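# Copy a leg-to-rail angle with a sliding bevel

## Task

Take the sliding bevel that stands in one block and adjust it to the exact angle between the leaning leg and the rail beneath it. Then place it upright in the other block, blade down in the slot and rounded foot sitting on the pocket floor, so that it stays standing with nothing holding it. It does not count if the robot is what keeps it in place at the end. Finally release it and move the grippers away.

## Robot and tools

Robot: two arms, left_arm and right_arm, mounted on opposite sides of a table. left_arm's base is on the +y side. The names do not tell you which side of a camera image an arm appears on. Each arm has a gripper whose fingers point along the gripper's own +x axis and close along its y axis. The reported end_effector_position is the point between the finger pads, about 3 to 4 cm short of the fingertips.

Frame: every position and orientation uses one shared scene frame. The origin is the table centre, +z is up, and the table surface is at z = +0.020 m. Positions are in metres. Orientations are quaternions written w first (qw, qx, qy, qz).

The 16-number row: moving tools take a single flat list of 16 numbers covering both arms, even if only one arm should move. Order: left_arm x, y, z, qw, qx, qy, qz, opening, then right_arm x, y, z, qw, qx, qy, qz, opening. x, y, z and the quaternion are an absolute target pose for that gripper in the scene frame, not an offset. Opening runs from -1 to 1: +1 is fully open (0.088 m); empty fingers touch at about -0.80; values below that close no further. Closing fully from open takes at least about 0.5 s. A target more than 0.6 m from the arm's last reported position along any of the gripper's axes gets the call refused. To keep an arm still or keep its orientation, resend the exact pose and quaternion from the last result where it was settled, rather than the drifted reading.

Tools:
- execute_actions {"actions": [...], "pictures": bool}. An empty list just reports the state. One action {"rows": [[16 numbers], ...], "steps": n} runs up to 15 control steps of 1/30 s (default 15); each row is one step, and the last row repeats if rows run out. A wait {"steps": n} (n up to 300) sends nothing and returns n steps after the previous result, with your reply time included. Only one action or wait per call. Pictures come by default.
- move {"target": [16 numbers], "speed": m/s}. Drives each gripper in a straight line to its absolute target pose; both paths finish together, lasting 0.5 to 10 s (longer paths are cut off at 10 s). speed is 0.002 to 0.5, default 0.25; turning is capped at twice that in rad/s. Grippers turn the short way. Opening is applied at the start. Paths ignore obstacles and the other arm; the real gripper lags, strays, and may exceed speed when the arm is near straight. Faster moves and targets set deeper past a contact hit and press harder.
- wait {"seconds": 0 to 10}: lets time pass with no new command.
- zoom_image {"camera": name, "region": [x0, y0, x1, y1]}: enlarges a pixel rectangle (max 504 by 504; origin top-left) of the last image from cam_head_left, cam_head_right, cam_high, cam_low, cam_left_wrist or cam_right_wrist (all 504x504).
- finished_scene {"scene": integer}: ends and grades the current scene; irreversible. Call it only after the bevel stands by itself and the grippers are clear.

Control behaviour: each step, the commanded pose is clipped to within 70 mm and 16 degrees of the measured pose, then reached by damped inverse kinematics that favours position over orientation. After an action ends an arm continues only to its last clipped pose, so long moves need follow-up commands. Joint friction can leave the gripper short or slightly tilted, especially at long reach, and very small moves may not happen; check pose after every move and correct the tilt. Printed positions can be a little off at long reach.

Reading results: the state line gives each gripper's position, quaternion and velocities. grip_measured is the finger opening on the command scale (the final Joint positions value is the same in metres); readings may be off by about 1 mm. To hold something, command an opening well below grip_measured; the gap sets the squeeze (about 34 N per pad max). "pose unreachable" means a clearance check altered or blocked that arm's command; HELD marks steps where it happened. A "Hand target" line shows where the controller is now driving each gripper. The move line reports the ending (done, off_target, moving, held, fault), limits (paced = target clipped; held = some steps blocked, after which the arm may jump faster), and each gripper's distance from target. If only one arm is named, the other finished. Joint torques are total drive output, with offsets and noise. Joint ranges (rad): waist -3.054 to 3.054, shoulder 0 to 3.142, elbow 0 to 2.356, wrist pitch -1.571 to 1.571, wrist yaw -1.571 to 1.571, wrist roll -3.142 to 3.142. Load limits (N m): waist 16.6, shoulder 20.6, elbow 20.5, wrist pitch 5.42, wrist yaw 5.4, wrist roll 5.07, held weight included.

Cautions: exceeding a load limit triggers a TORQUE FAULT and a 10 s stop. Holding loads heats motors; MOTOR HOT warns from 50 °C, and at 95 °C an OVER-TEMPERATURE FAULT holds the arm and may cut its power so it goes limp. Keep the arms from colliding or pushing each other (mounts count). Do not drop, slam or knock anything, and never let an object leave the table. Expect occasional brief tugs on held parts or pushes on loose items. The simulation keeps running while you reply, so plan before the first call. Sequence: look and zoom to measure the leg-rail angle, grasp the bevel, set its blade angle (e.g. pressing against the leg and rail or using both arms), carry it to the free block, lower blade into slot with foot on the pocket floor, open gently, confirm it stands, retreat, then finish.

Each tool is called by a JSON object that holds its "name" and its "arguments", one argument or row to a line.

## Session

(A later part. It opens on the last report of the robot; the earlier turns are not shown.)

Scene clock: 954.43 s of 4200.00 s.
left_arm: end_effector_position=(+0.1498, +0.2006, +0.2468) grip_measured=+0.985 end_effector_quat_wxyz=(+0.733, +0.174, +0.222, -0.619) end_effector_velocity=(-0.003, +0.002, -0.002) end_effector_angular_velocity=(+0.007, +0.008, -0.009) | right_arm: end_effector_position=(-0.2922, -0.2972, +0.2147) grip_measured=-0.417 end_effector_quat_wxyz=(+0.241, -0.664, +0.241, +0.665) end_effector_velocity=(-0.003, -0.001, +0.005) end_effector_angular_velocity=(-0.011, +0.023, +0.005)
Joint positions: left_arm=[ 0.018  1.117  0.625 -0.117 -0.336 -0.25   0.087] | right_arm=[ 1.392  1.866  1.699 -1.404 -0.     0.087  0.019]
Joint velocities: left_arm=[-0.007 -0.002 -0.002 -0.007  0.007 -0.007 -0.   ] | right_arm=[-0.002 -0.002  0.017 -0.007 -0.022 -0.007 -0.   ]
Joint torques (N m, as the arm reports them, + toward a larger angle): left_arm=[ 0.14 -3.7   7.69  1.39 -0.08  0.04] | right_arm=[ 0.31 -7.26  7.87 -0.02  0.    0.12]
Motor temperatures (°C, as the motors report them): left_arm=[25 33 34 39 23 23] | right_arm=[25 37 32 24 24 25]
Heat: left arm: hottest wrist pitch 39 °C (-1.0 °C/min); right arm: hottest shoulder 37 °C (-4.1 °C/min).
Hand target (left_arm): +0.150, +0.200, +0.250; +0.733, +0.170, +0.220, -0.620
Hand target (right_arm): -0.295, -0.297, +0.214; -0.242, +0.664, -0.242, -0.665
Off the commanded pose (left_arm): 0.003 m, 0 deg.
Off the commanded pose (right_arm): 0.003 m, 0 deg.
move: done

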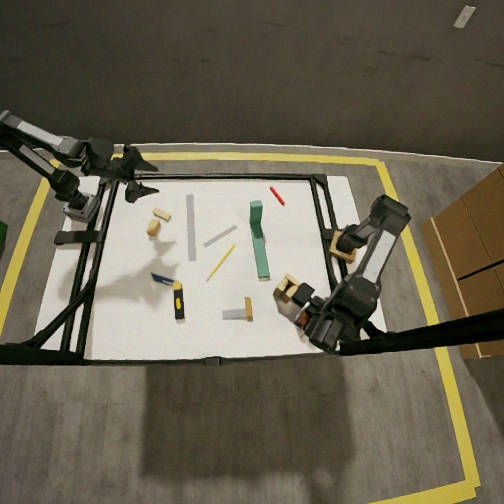

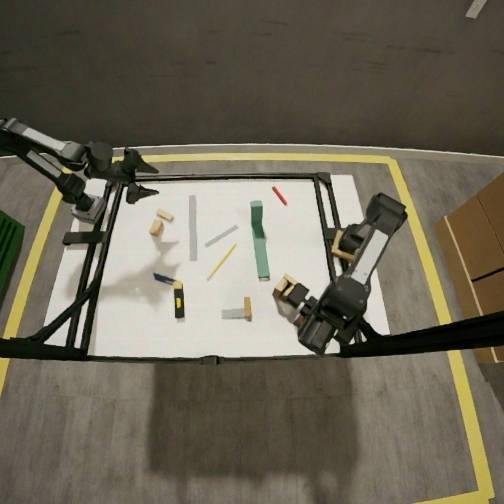

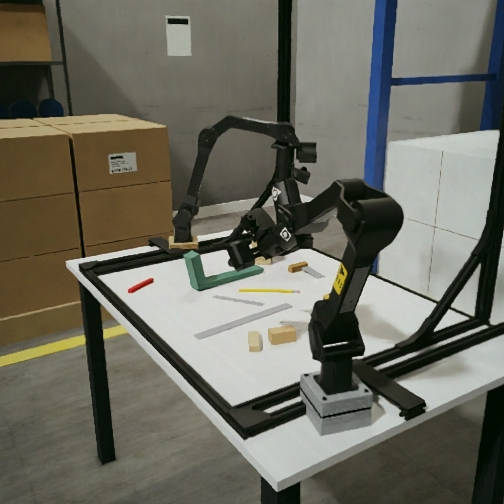

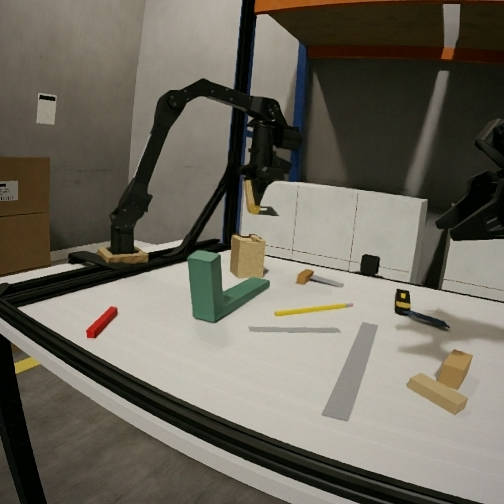

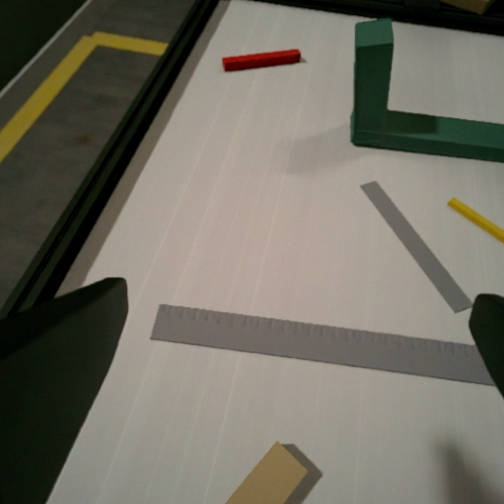

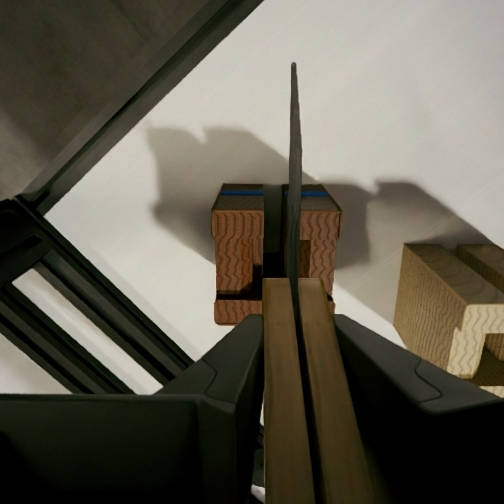

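{"name": "move", "arguments": {
  "target": [0.15,0.2,0.25,0.733,0.17,0.22,-0.62,1, -0.304,-0.293,0.178,0.2266,-0.7038,0.2562,0.6226,-0.7],
  "speed": 0.03
}}

{"name": "zoom_image", "arguments": {
  "camera": "cam_right_wrist",
  "region": [170, 130, 400, 360]
}}

Scene clock: 1016.70 s of 4200.00 s.
left_arm: end_effector_position=(+0.1500, +0.2003, +0.2482) grip_measured=+0.985 end_effector_quat_wxyz=(+0.733, +0.172, +0.221, -0.620) end_effector_velocity=(+0.003, +0.003, -0.003) end_effector_angular_velocity=(+0.017, -0.011, +0.020) | right_arm: end_effector_position=(-0.3010, -0.2933, +0.1784) grip_measured=-0.417 end_effector_quat_wxyz=(+0.227, -0.704, +0.255, +0.623) end_effector_velocity=(+0.000, -0.003, +0.006) end_effector_angular_velocity=(-0.020, +0.011, +0.002)
Joint positions: left_arm=[ 0.019  1.115  0.628 -0.117 -0.336 -0.249  0.087] | right_arm=[ 1.394  2.008  1.745 -1.428 -0.009  0.089  0.019]
Joint velocities: left_arm=[-0.002 -0.002 -0.002 -0.022 -0.022 -0.007 -0.   ] | right_arm=[-0.002 -0.007  0.012 -0.022 -0.022 -0.007  0.   ]
Joint torques (N m, as the arm reports them, + toward a larger angle): left_arm=[ 0.06 -3.5   7.44  1.44 -0.1   0.02] | right_arm=[ 0.31 -8.13  7.65 -0.25 -0.15  0.09]
Motor temperatures (°C, as the motors report them): left_arm=[25 33 35 39 23 23] | right_arm=[25 39 34 24 24 25]
Heat: left arm: hottest wrist pitch 39 °C (+0.0 °C/min); right arm: hottest shoulder 39 °C (+2.0 °C/min).
Hand target (left_arm): +0.150, +0.200, +0.250; +0.733, +0.170, +0.220, -0.620
Hand target (right_arm): -0.304, -0.293, +0.178; -0.226, +0.704, -0.256, -0.623
Off the commanded pose (left_arm): 0.002 m, 0 deg.
Off the commanded pose (right_arm): 0.003 m, 0 deg.
move: done

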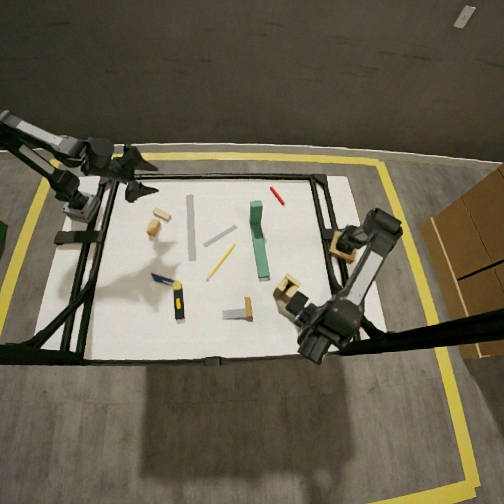

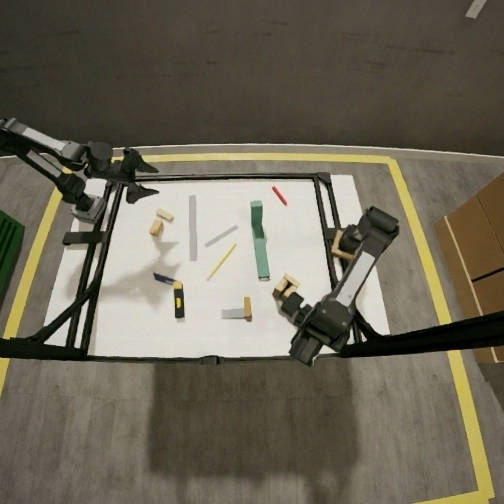

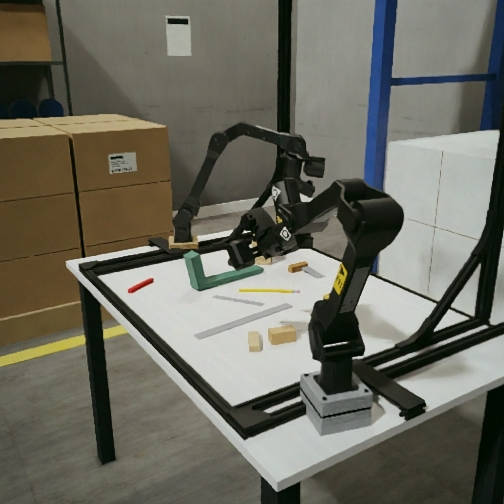

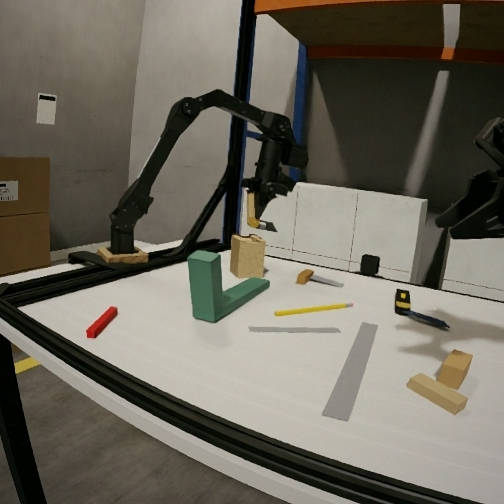

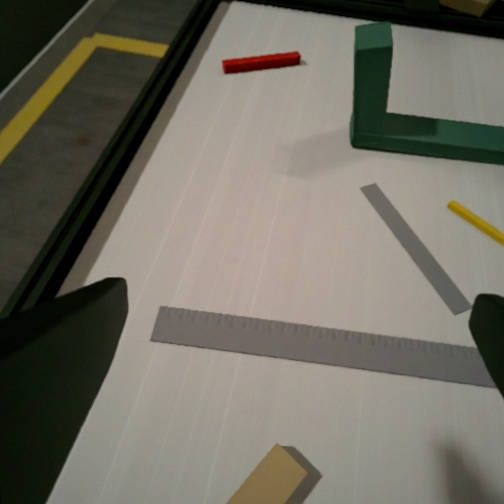

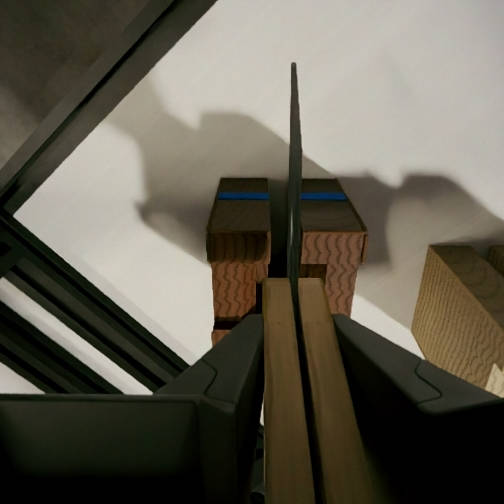

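Region (170, 130, 400, 360) of cam_right_wrist's 504x504 image, scaled by 2.191, with more detail than that image has.

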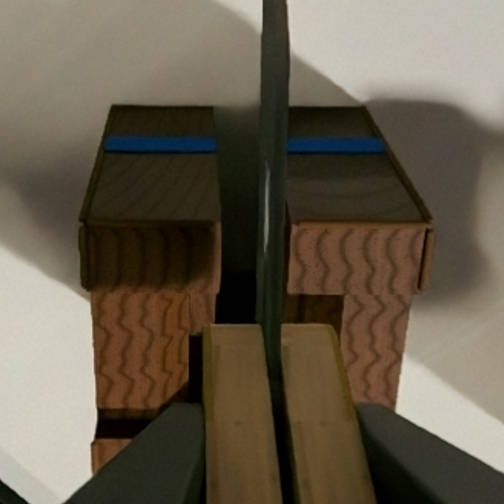

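{"name": "move", "arguments": {
  "target": [0.15,0.2,0.25,0.733,0.17,0.22,-0.62,1, -0.301,-0.2955,0.164,0.2266,-0.7038,0.2562,0.6226,-0.7],
  "speed": 0.015
}}

{"name": "zoom_image", "arguments": {
  "camera": "cam_right_wrist",
  "region": [170, 130, 400, 360]
}}

Scene clock: 1050.73 s of 4200.00 s.
left_arm: end_effector_position=(+0.1500, +0.2003, +0.2487) grip_measured=+0.985 end_effector_quat_wxyz=(+0.733, +0.172, +0.221, -0.620) end_effector_velocity=(+0.003, +0.002, +0.001) end_effector_angular_velocity=(-0.004, +0.006, +0.027) | right_arm: end_effector_position=(-0.3013, -0.2934, +0.1641) grip_measured=-0.417 end_effector_quat_wxyz=(+0.227, -0.704, +0.255, +0.623) end_effector_velocity=(-0.002, -0.001, -0.002) end_effector_angular_velocity=(-0.005, +0.007, +0.009)
Joint positions: left_arm=[ 0.019  1.115  0.628 -0.118 -0.335 -0.249  0.087] | right_arm=[ 1.394  2.013  1.695 -1.374 -0.009  0.09   0.019]
Joint velocities: left_arm=[-0.002 -0.007 -0.002 -0.007 -0.022 -0.022 -0.   ] | right_arm=[ 0.002  0.002 -0.002  0.007 -0.007 -0.007  0.   ]
Joint torques (N m, as the arm reports them, + toward a larger angle): left_arm=[ 0.04 -3.43  7.34  1.45 -0.1   0.02] | right_arm=[  0.28 -10.14   4.94   0.06  -0.11   0.09]
Motor temperatures (°C, as the motors report them): left_arm=[25 32 35 39 23 23] | right_arm=[25 40 34 24 24 25]
Heat: left arm: hottest wrist pitch 39 °C (+0.0 °C/min); right arm: hottest shoulder 40 °C (+2.0 °C/min).
Hand target (left_arm): +0.150, +0.200, +0.250; +0.733, +0.170, +0.220, -0.620
Hand target (right_arm): -0.301, -0.295, +0.164; -0.227, +0.704, -0.256, -0.623
Off the commanded pose (left_arm): 0.001 m, 0 deg.
Off the commanded pose (right_arm): 0.002 m, 0 deg.
move: done

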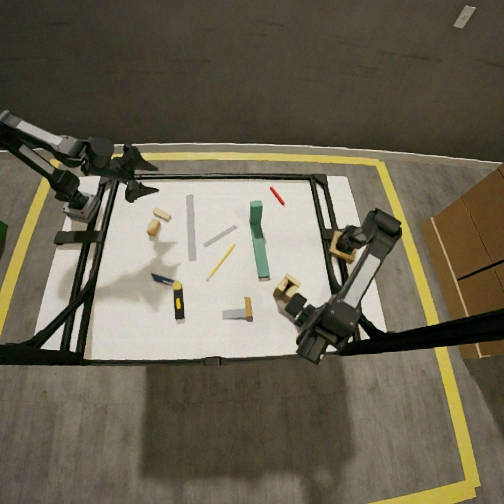

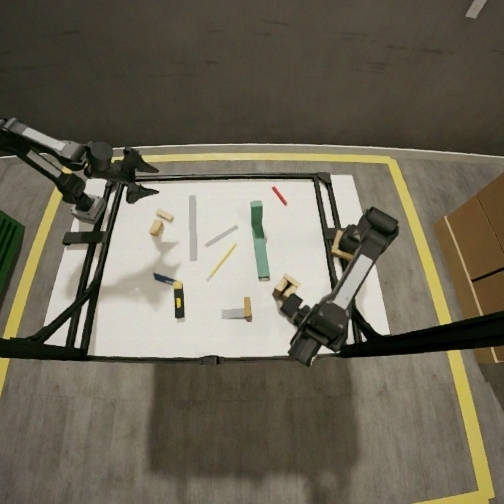

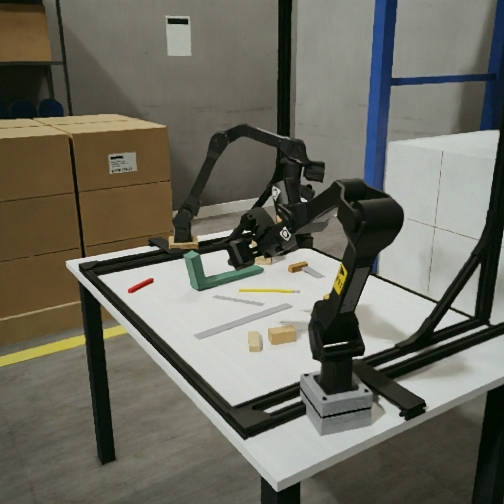

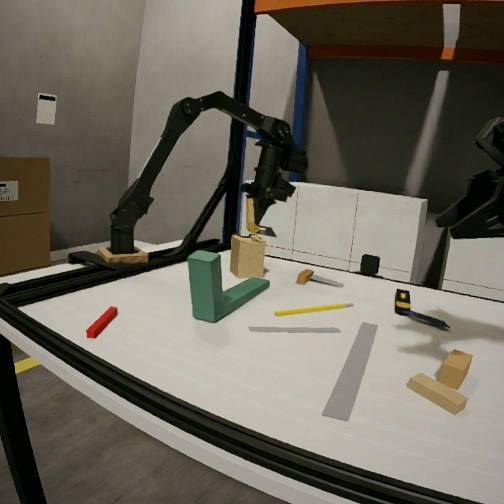

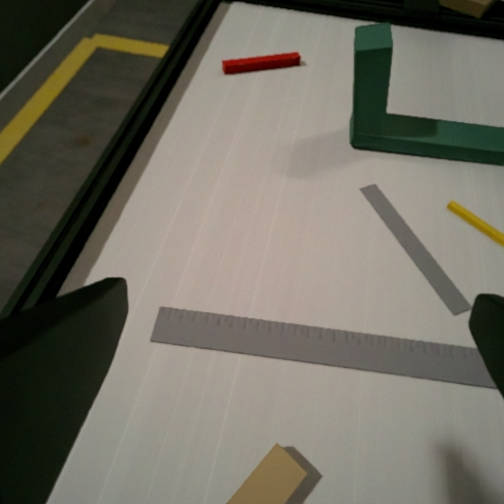

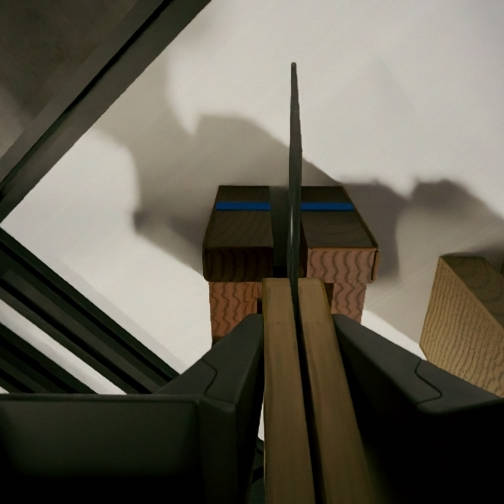

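Region (170, 130, 400, 360) of cam_right_wrist's 504x504 image, scaled by 2.191, with more detail than that image has.

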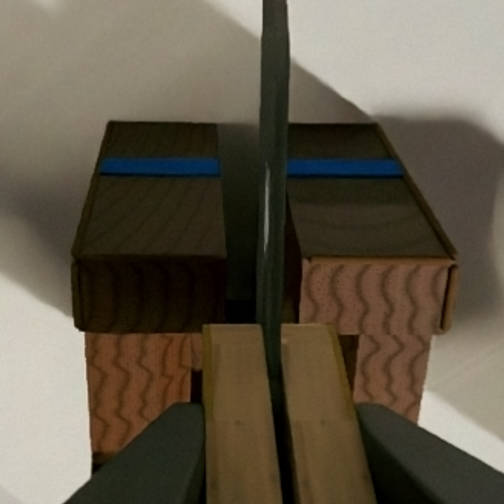

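{"name": "move", "arguments": {
  "target": [0.15,0.2,0.25,0.733,0.17,0.22,-0.62,1, -0.292,-0.3025,0.166,0.2266,-0.7038,0.2562,0.6226,-0.7],
  "speed": 0.015
}}

{"name": "zoom_image", "arguments": {
  "camera": "cam_right_wrist",
  "region": [170, 130, 400, 360]
}}

Scene clock: 1111.77 s of 4200.00 s.
left_arm: end_effector_position=(+0.1501, +0.2003, +0.2489) grip_measured=+0.985 end_effector_quat_wxyz=(+0.733, +0.171, +0.221, -0.620) end_effector_velocity=(+0.001, +0.001, -0.003) end_effector_angular_velocity=(+0.012, -0.013, -0.000) | right_arm: end_effector_position=(-0.2926, -0.3002, +0.1621) grip_measured=-0.417 end_effector_quat_wxyz=(+0.226, -0.708, +0.257, +0.618) end_effector_velocity=(+0.003, -0.002, +0.003) end_effector_angular_velocity=(-0.008, +0.003, +0.004)
Joint positions: left_arm=[ 0.02   1.114  0.629 -0.118 -0.335 -0.249  0.087] | right_arm=[ 1.396  1.981  1.639 -1.363 -0.01   0.092  0.019]
Joint velocities: left_arm=[-0.002  0.002 -0.002 -0.007 -0.007  0.007 -0.   ] | right_arm=[-0.002 -0.012 -0.007 -0.007 -0.007 -0.007  0.   ]
Joint torques (N m, as the arm reports them, + toward a larger angle): left_arm=[-0.03 -3.33  7.26  1.48 -0.12  0.01] | right_arm=[  0.31 -11.35   4.79   0.03  -0.1    0.1 ]
Motor temperatures (°C, as the motors report them): left_arm=[25 32 35 39 23 23] | right_arm=[25 44 32 23 24 25]
Heat: left arm: hottest wrist pitch 39 °C (+0.0 °C/min); right arm: hottest shoulder 44 °C (+4.0 °C/min).
Hand target (left_arm): +0.150, +0.200, +0.250; +0.733, +0.170, +0.220, -0.620
Hand target (right_arm): -0.292, -0.302, +0.166; -0.227, +0.704, -0.256, -0.622
Off the commanded pose (left_arm): 0.001 m, 0 deg.
Off the commanded pose (right_arm): 0.005 m, 1 deg.
move: done

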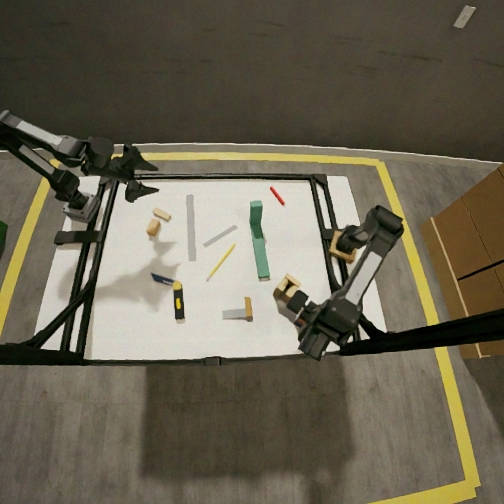

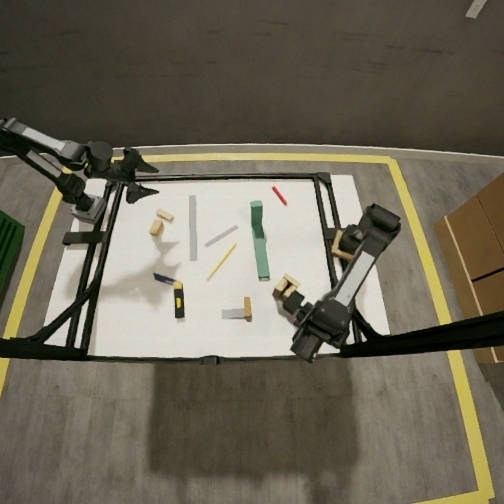

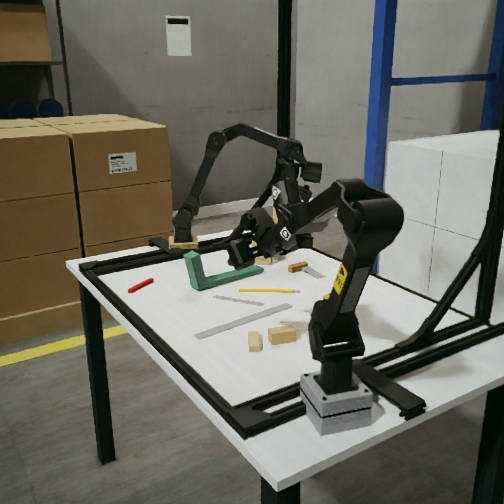

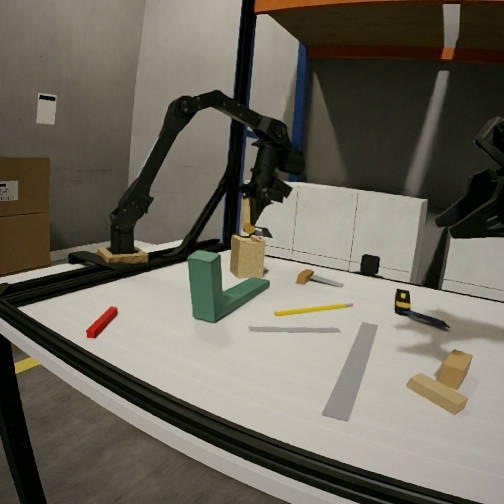

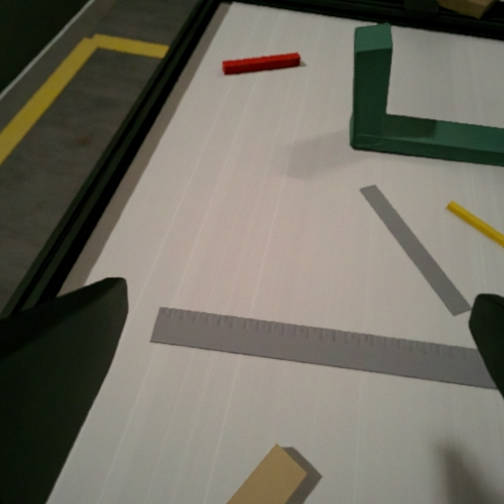

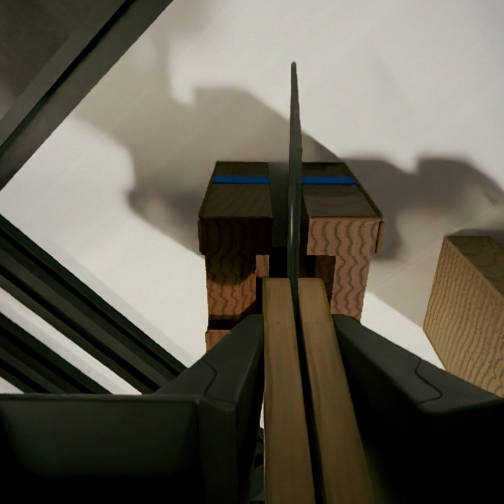

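Region (170, 130, 400, 360) of cam_right_wrist's 504x504 image, scaled by 2.191, with more detail than that image has.

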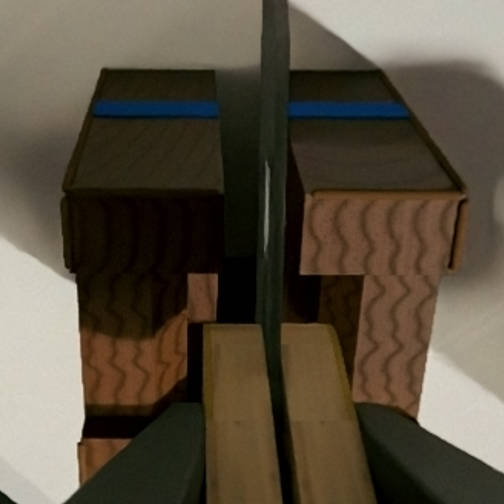

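{"name": "move", "arguments": {
  "target": [0.15,0.2,0.25,0.733,0.17,0.22,-0.62,1, -0.290,-0.3045,0.153,0.2266,-0.7038,0.2562,0.6226,-0.7],
  "speed": 0.01
}}

{"name": "zoom_image", "arguments": {
  "camera": "cam_right_wrist",
  "region": [170, 130, 400, 360]
}}

Scene clock: 1142.67 s of 4200.00 s.
left_arm: end_effector_position=(+0.1501, +0.2002, +0.2491) grip_measured=+0.985 end_effector_quat_wxyz=(+0.733, +0.171, +0.221, -0.620) end_effector_velocity=(-0.002, +0.001, +0.000) end_effector_angular_velocity=(+0.002, +0.010, -0.005) | right_arm: end_effector_position=(-0.2903, -0.3024, +0.1491) grip_measured=-0.417 end_effector_quat_wxyz=(+0.226, -0.708, +0.257, +0.618) end_effector_velocity=(-0.003, +0.001, -0.001) end_effector_angular_velocity=(+0.005, +0.018, -0.011)
Joint positions: left_arm=[ 0.02   1.114  0.629 -0.118 -0.335 -0.249  0.087] | right_arm=[ 1.397  1.975  1.579 -1.309 -0.01   0.093  0.019]
Joint velocities: left_arm=[-0.002 -0.002  0.002 -0.007  0.007 -0.007 -0.   ] | right_arm=[-0.002 -0.002 -0.007  0.022 -0.007  0.007 -0.   ]
Joint torques (N m, as the arm reports them, + toward a larger angle): left_arm=[-0.03 -3.34  7.28  1.48 -0.11  0.02] | right_arm=[  0.32 -11.34   4.8    0.04  -0.11   0.12]
Motor temperatures (°C, as the motors report them): left_arm=[25 32 36 39 23 23] | right_arm=[25 46 31 23 24 25]
Heat: left arm: hottest wrist pitch 39 °C (+0.0 °C/min); right arm: hottest shoulder 46 °C (+3.0 °C/min).
Hand target (left_arm): +0.150, +0.200, +0.250; +0.733, +0.170, +0.220, -0.621
Hand target (right_arm): -0.290, -0.304, +0.153; -0.227, +0.704, -0.256, -0.623
Off the commanded pose (left_arm): 0.001 m, 0 deg.
Off the commanded pose (right_arm): 0.004 m, 1 deg.
move: done

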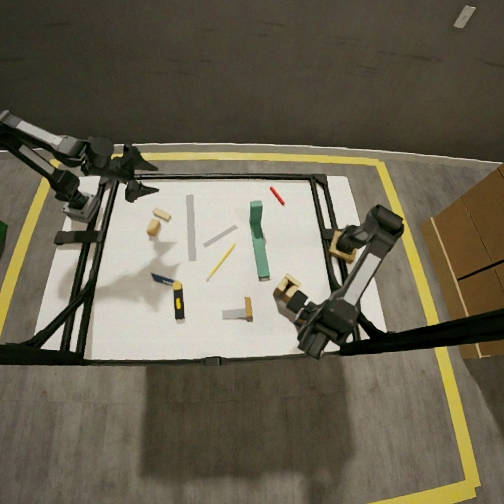

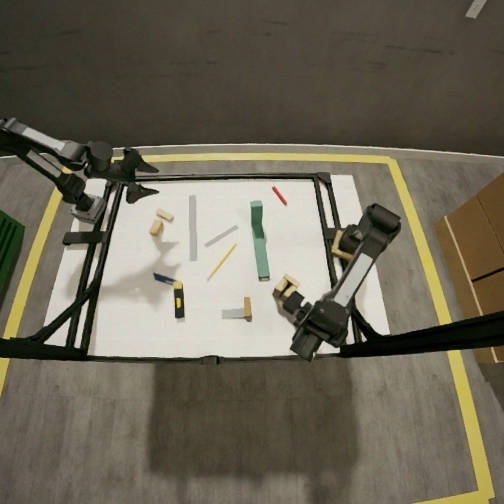

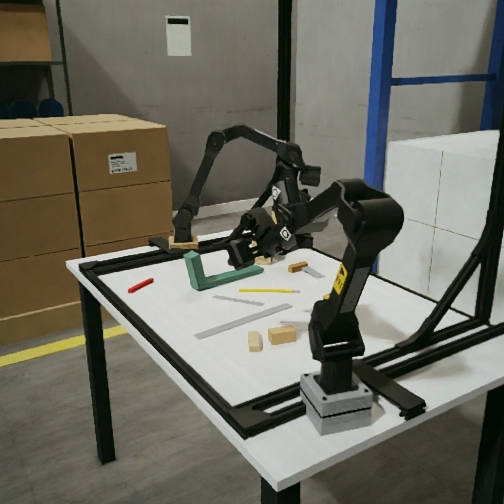

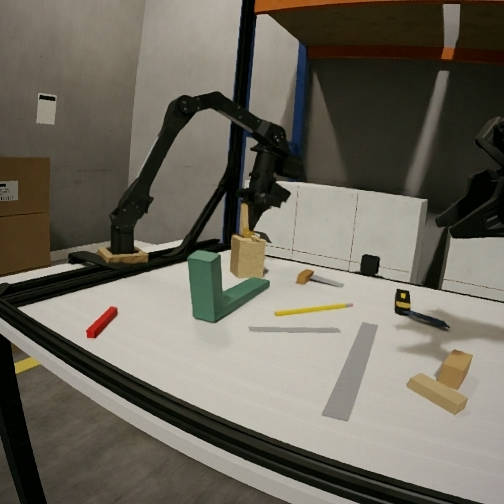

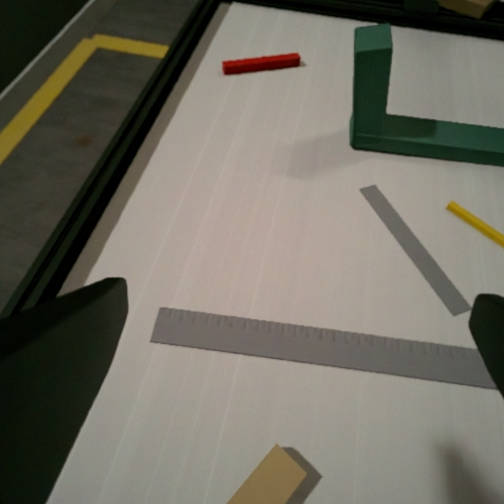

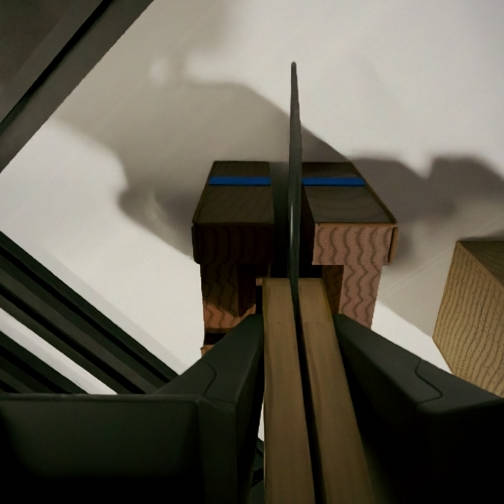

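Region (170, 130, 400, 360) of cam_right_wrist's 504x504 image, scaled by 2.191, with more detail than that image has.

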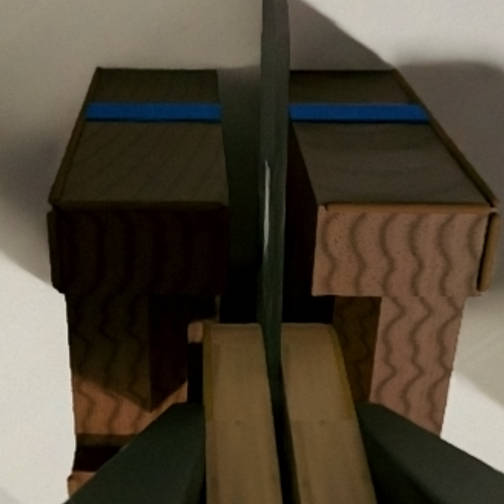

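{"name": "move", "arguments": {
  "target": [0.15,0.2,0.25,0.733,0.17,0.22,-0.62,1, -0.290,-0.3045,0.146,0.2266,-0.7038,0.2562,0.6226,-0.7],
  "speed": 0.005
}}

{"name": "zoom_image", "arguments": {
  "camera": "cam_right_wrist",
  "region": [170, 130, 400, 360]
}}

Scene clock: 1158.13 s of 4200.00 s.
left_arm: end_effector_position=(+0.1501, +0.2002, +0.2491) grip_measured=+0.985 end_effector_quat_wxyz=(+0.733, +0.171, +0.221, -0.620) end_effector_velocity=(+0.001, +0.003, -0.004) end_effector_angular_velocity=(+0.019, -0.003, +0.008) | right_arm: end_effector_position=(-0.2904, -0.3024, +0.1443) grip_measured=-0.417 end_effector_quat_wxyz=(+0.227, -0.706, +0.256, +0.621) end_effector_velocity=(+0.002, -0.004, -0.001) end_effector_angular_velocity=(-0.014, -0.005, +0.009)
Joint positions: left_arm=[ 0.02   1.114  0.629 -0.118 -0.335 -0.249  0.087] | right_arm=[ 1.397  1.973  1.557 -1.282 -0.01   0.093  0.019]
Joint velocities: left_arm=[-0.002 -0.002 -0.002 -0.022 -0.007 -0.007  0.   ] | right_arm=[ 0.002 -0.002 -0.007 -0.007 -0.007 -0.007 -0.   ]
Joint torques (N m, as the arm reports them, + toward a larger angle): left_arm=[-0.04 -3.31  7.21  1.48 -0.12  0.02] | right_arm=[  0.29 -10.39   4.88   0.08  -0.1    0.1 ]
Motor temperatures (°C, as the motors report them): left_arm=[25 32 36 39 23 23] | right_arm=[25 46 31 23 24 25]
Heat: left arm: hottest wrist pitch 39 °C (+0.0 °C/min); right arm: hottest shoulder 46 °C (+3.0 °C/min).
Hand target (left_arm): +0.150, +0.200, +0.250; +0.733, +0.170, +0.220, -0.620
Hand target (right_arm): -0.290, -0.304, +0.146; -0.227, +0.704, -0.256, -0.623
Off the commanded pose (left_arm): 0.001 m, 0 deg.
Off the commanded pose (right_arm): 0.003 m, 0 deg.
move: done

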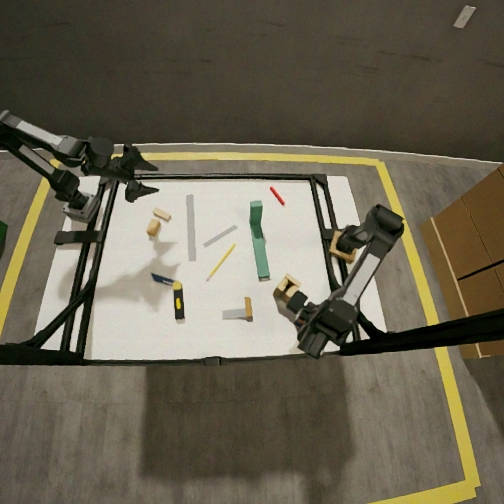

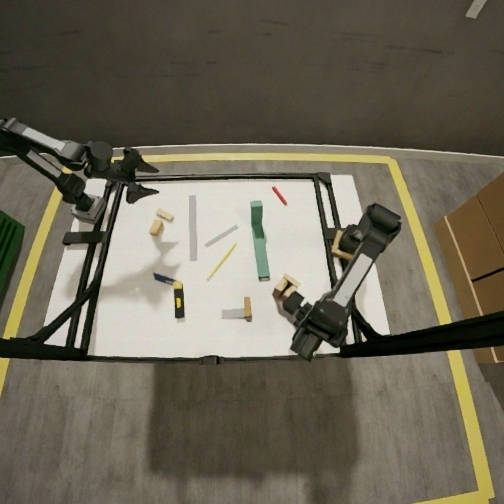

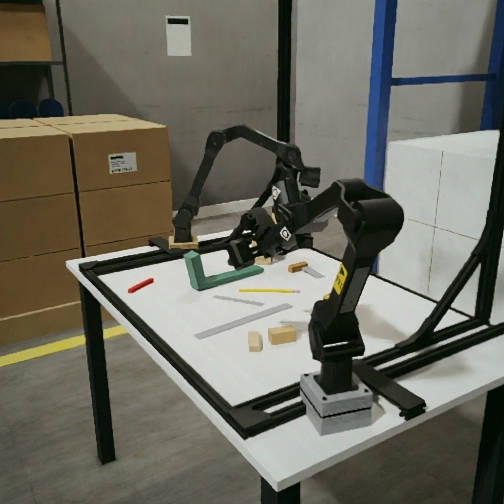

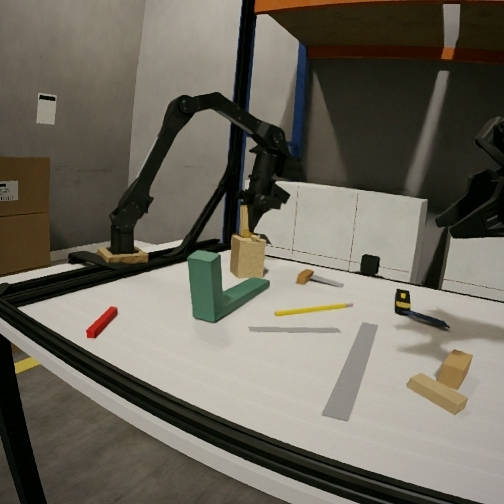

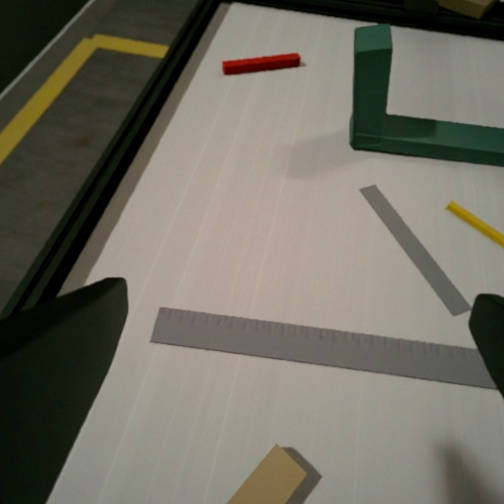

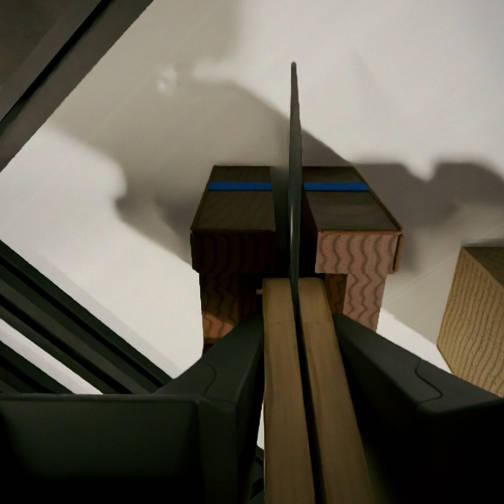

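Region (170, 130, 400, 360) of cam_right_wrist's 504x504 image, scaled by 2.191, with more detail than that image has.

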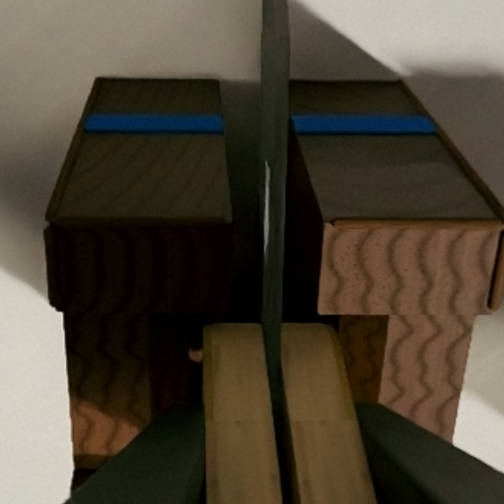

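{"name": "move", "arguments": {
  "target": [0.15,0.2,0.25,0.733,0.17,0.22,-0.62,1, -0.290,-0.3045,0.141,0.2266,-0.7038,0.2562,0.6226,-0.7],
  "speed": 0.005
}}

{"name": "zoom_image", "arguments": {
  "camera": "cam_right_wrist",
  "region": [170, 130, 400, 360]
}}

Scene clock: 1173.50 s of 4200.00 s.
left_arm: end_effector_position=(+0.1501, +0.2003, +0.2491) grip_measured=+0.985 end_effector_quat_wxyz=(+0.733, +0.171, +0.221, -0.620) end_effector_velocity=(-0.002, +0.001, -0.003) end_effector_angular_velocity=(+0.010, +0.019, +0.003) | right_arm: end_effector_position=(-0.2905, -0.3026, +0.1408) grip_measured=-0.417 end_effector_quat_wxyz=(+0.227, -0.704, +0.256, +0.622) end_effector_velocity=(+0.004, -0.003, +0.001) end_effector_angular_velocity=(-0.021, -0.012, +0.018)
Joint positions: left_arm=[ 0.02   1.114  0.629 -0.119 -0.335 -0.249  0.087] | right_arm=[ 1.398  1.971  1.542 -1.264 -0.01   0.094  0.019]
Joint velocities: left_arm=[-0.002  0.002 -0.002 -0.007  0.007 -0.022  0.   ] | right_arm=[-0.002 -0.002 -0.002 -0.022 -0.007 -0.022  0.   ]
Joint torques (N m, as the arm reports them, + toward a larger angle): left_arm=[-0.02 -3.29  7.21  1.48 -0.12  0.02] | right_arm=[ 0.28 -9.84  4.67  0.07 -0.1   0.09]
Motor temperatures (°C, as the motors report them): left_arm=[25 32 36 39 23 23] | right_arm=[25 46 31 23 24 25]
Heat: left arm: hottest wrist pitch 39 °C (+0.0 °C/min); right arm: hottest shoulder 46 °C (+2.0 °C/min).
Hand target (left_arm): +0.150, +0.200, +0.250; +0.733, +0.170, +0.220, -0.620
Hand target (right_arm): -0.290, -0.305, +0.141; -0.227, +0.704, -0.256, -0.623
Off the commanded pose (left_arm): 0.001 m, 0 deg.
Off the commanded pose (right_arm): 0.002 m, 0 deg.
move: done

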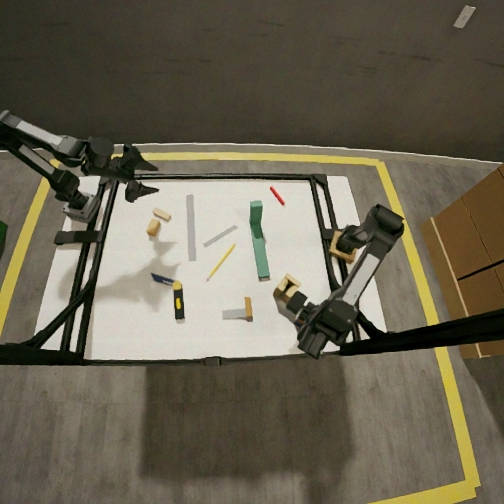

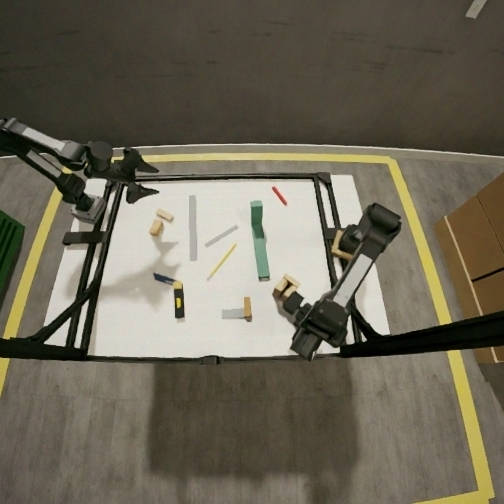

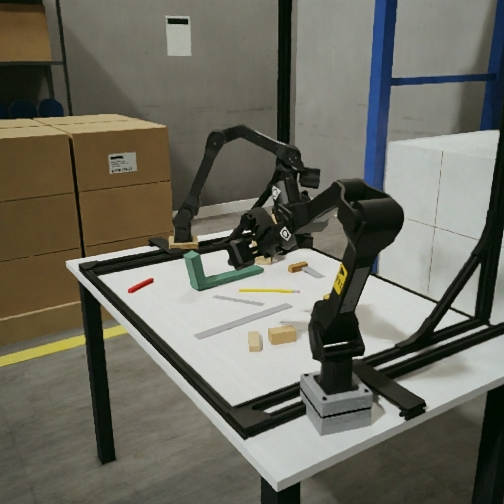

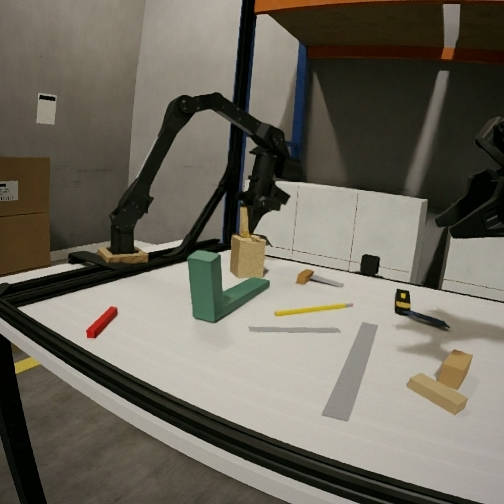

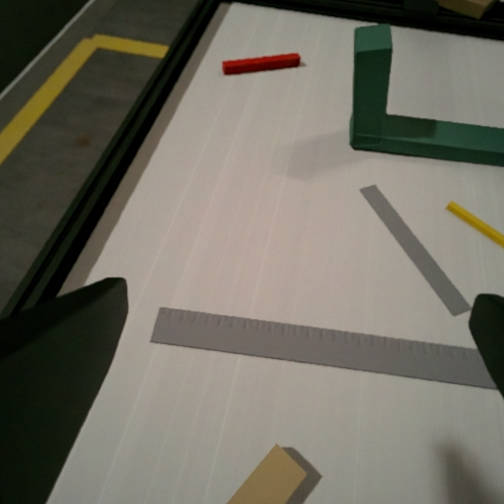

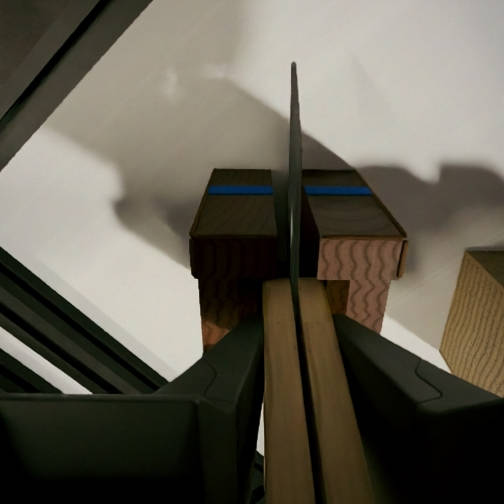

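Region (170, 130, 400, 360) of cam_right_wrist's 504x504 image, scaled by 2.191, with more detail than that image has.

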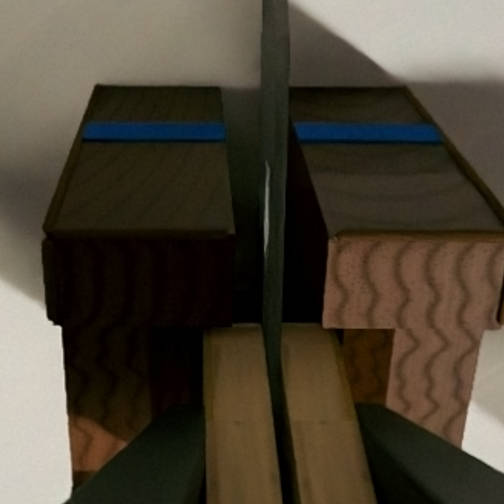

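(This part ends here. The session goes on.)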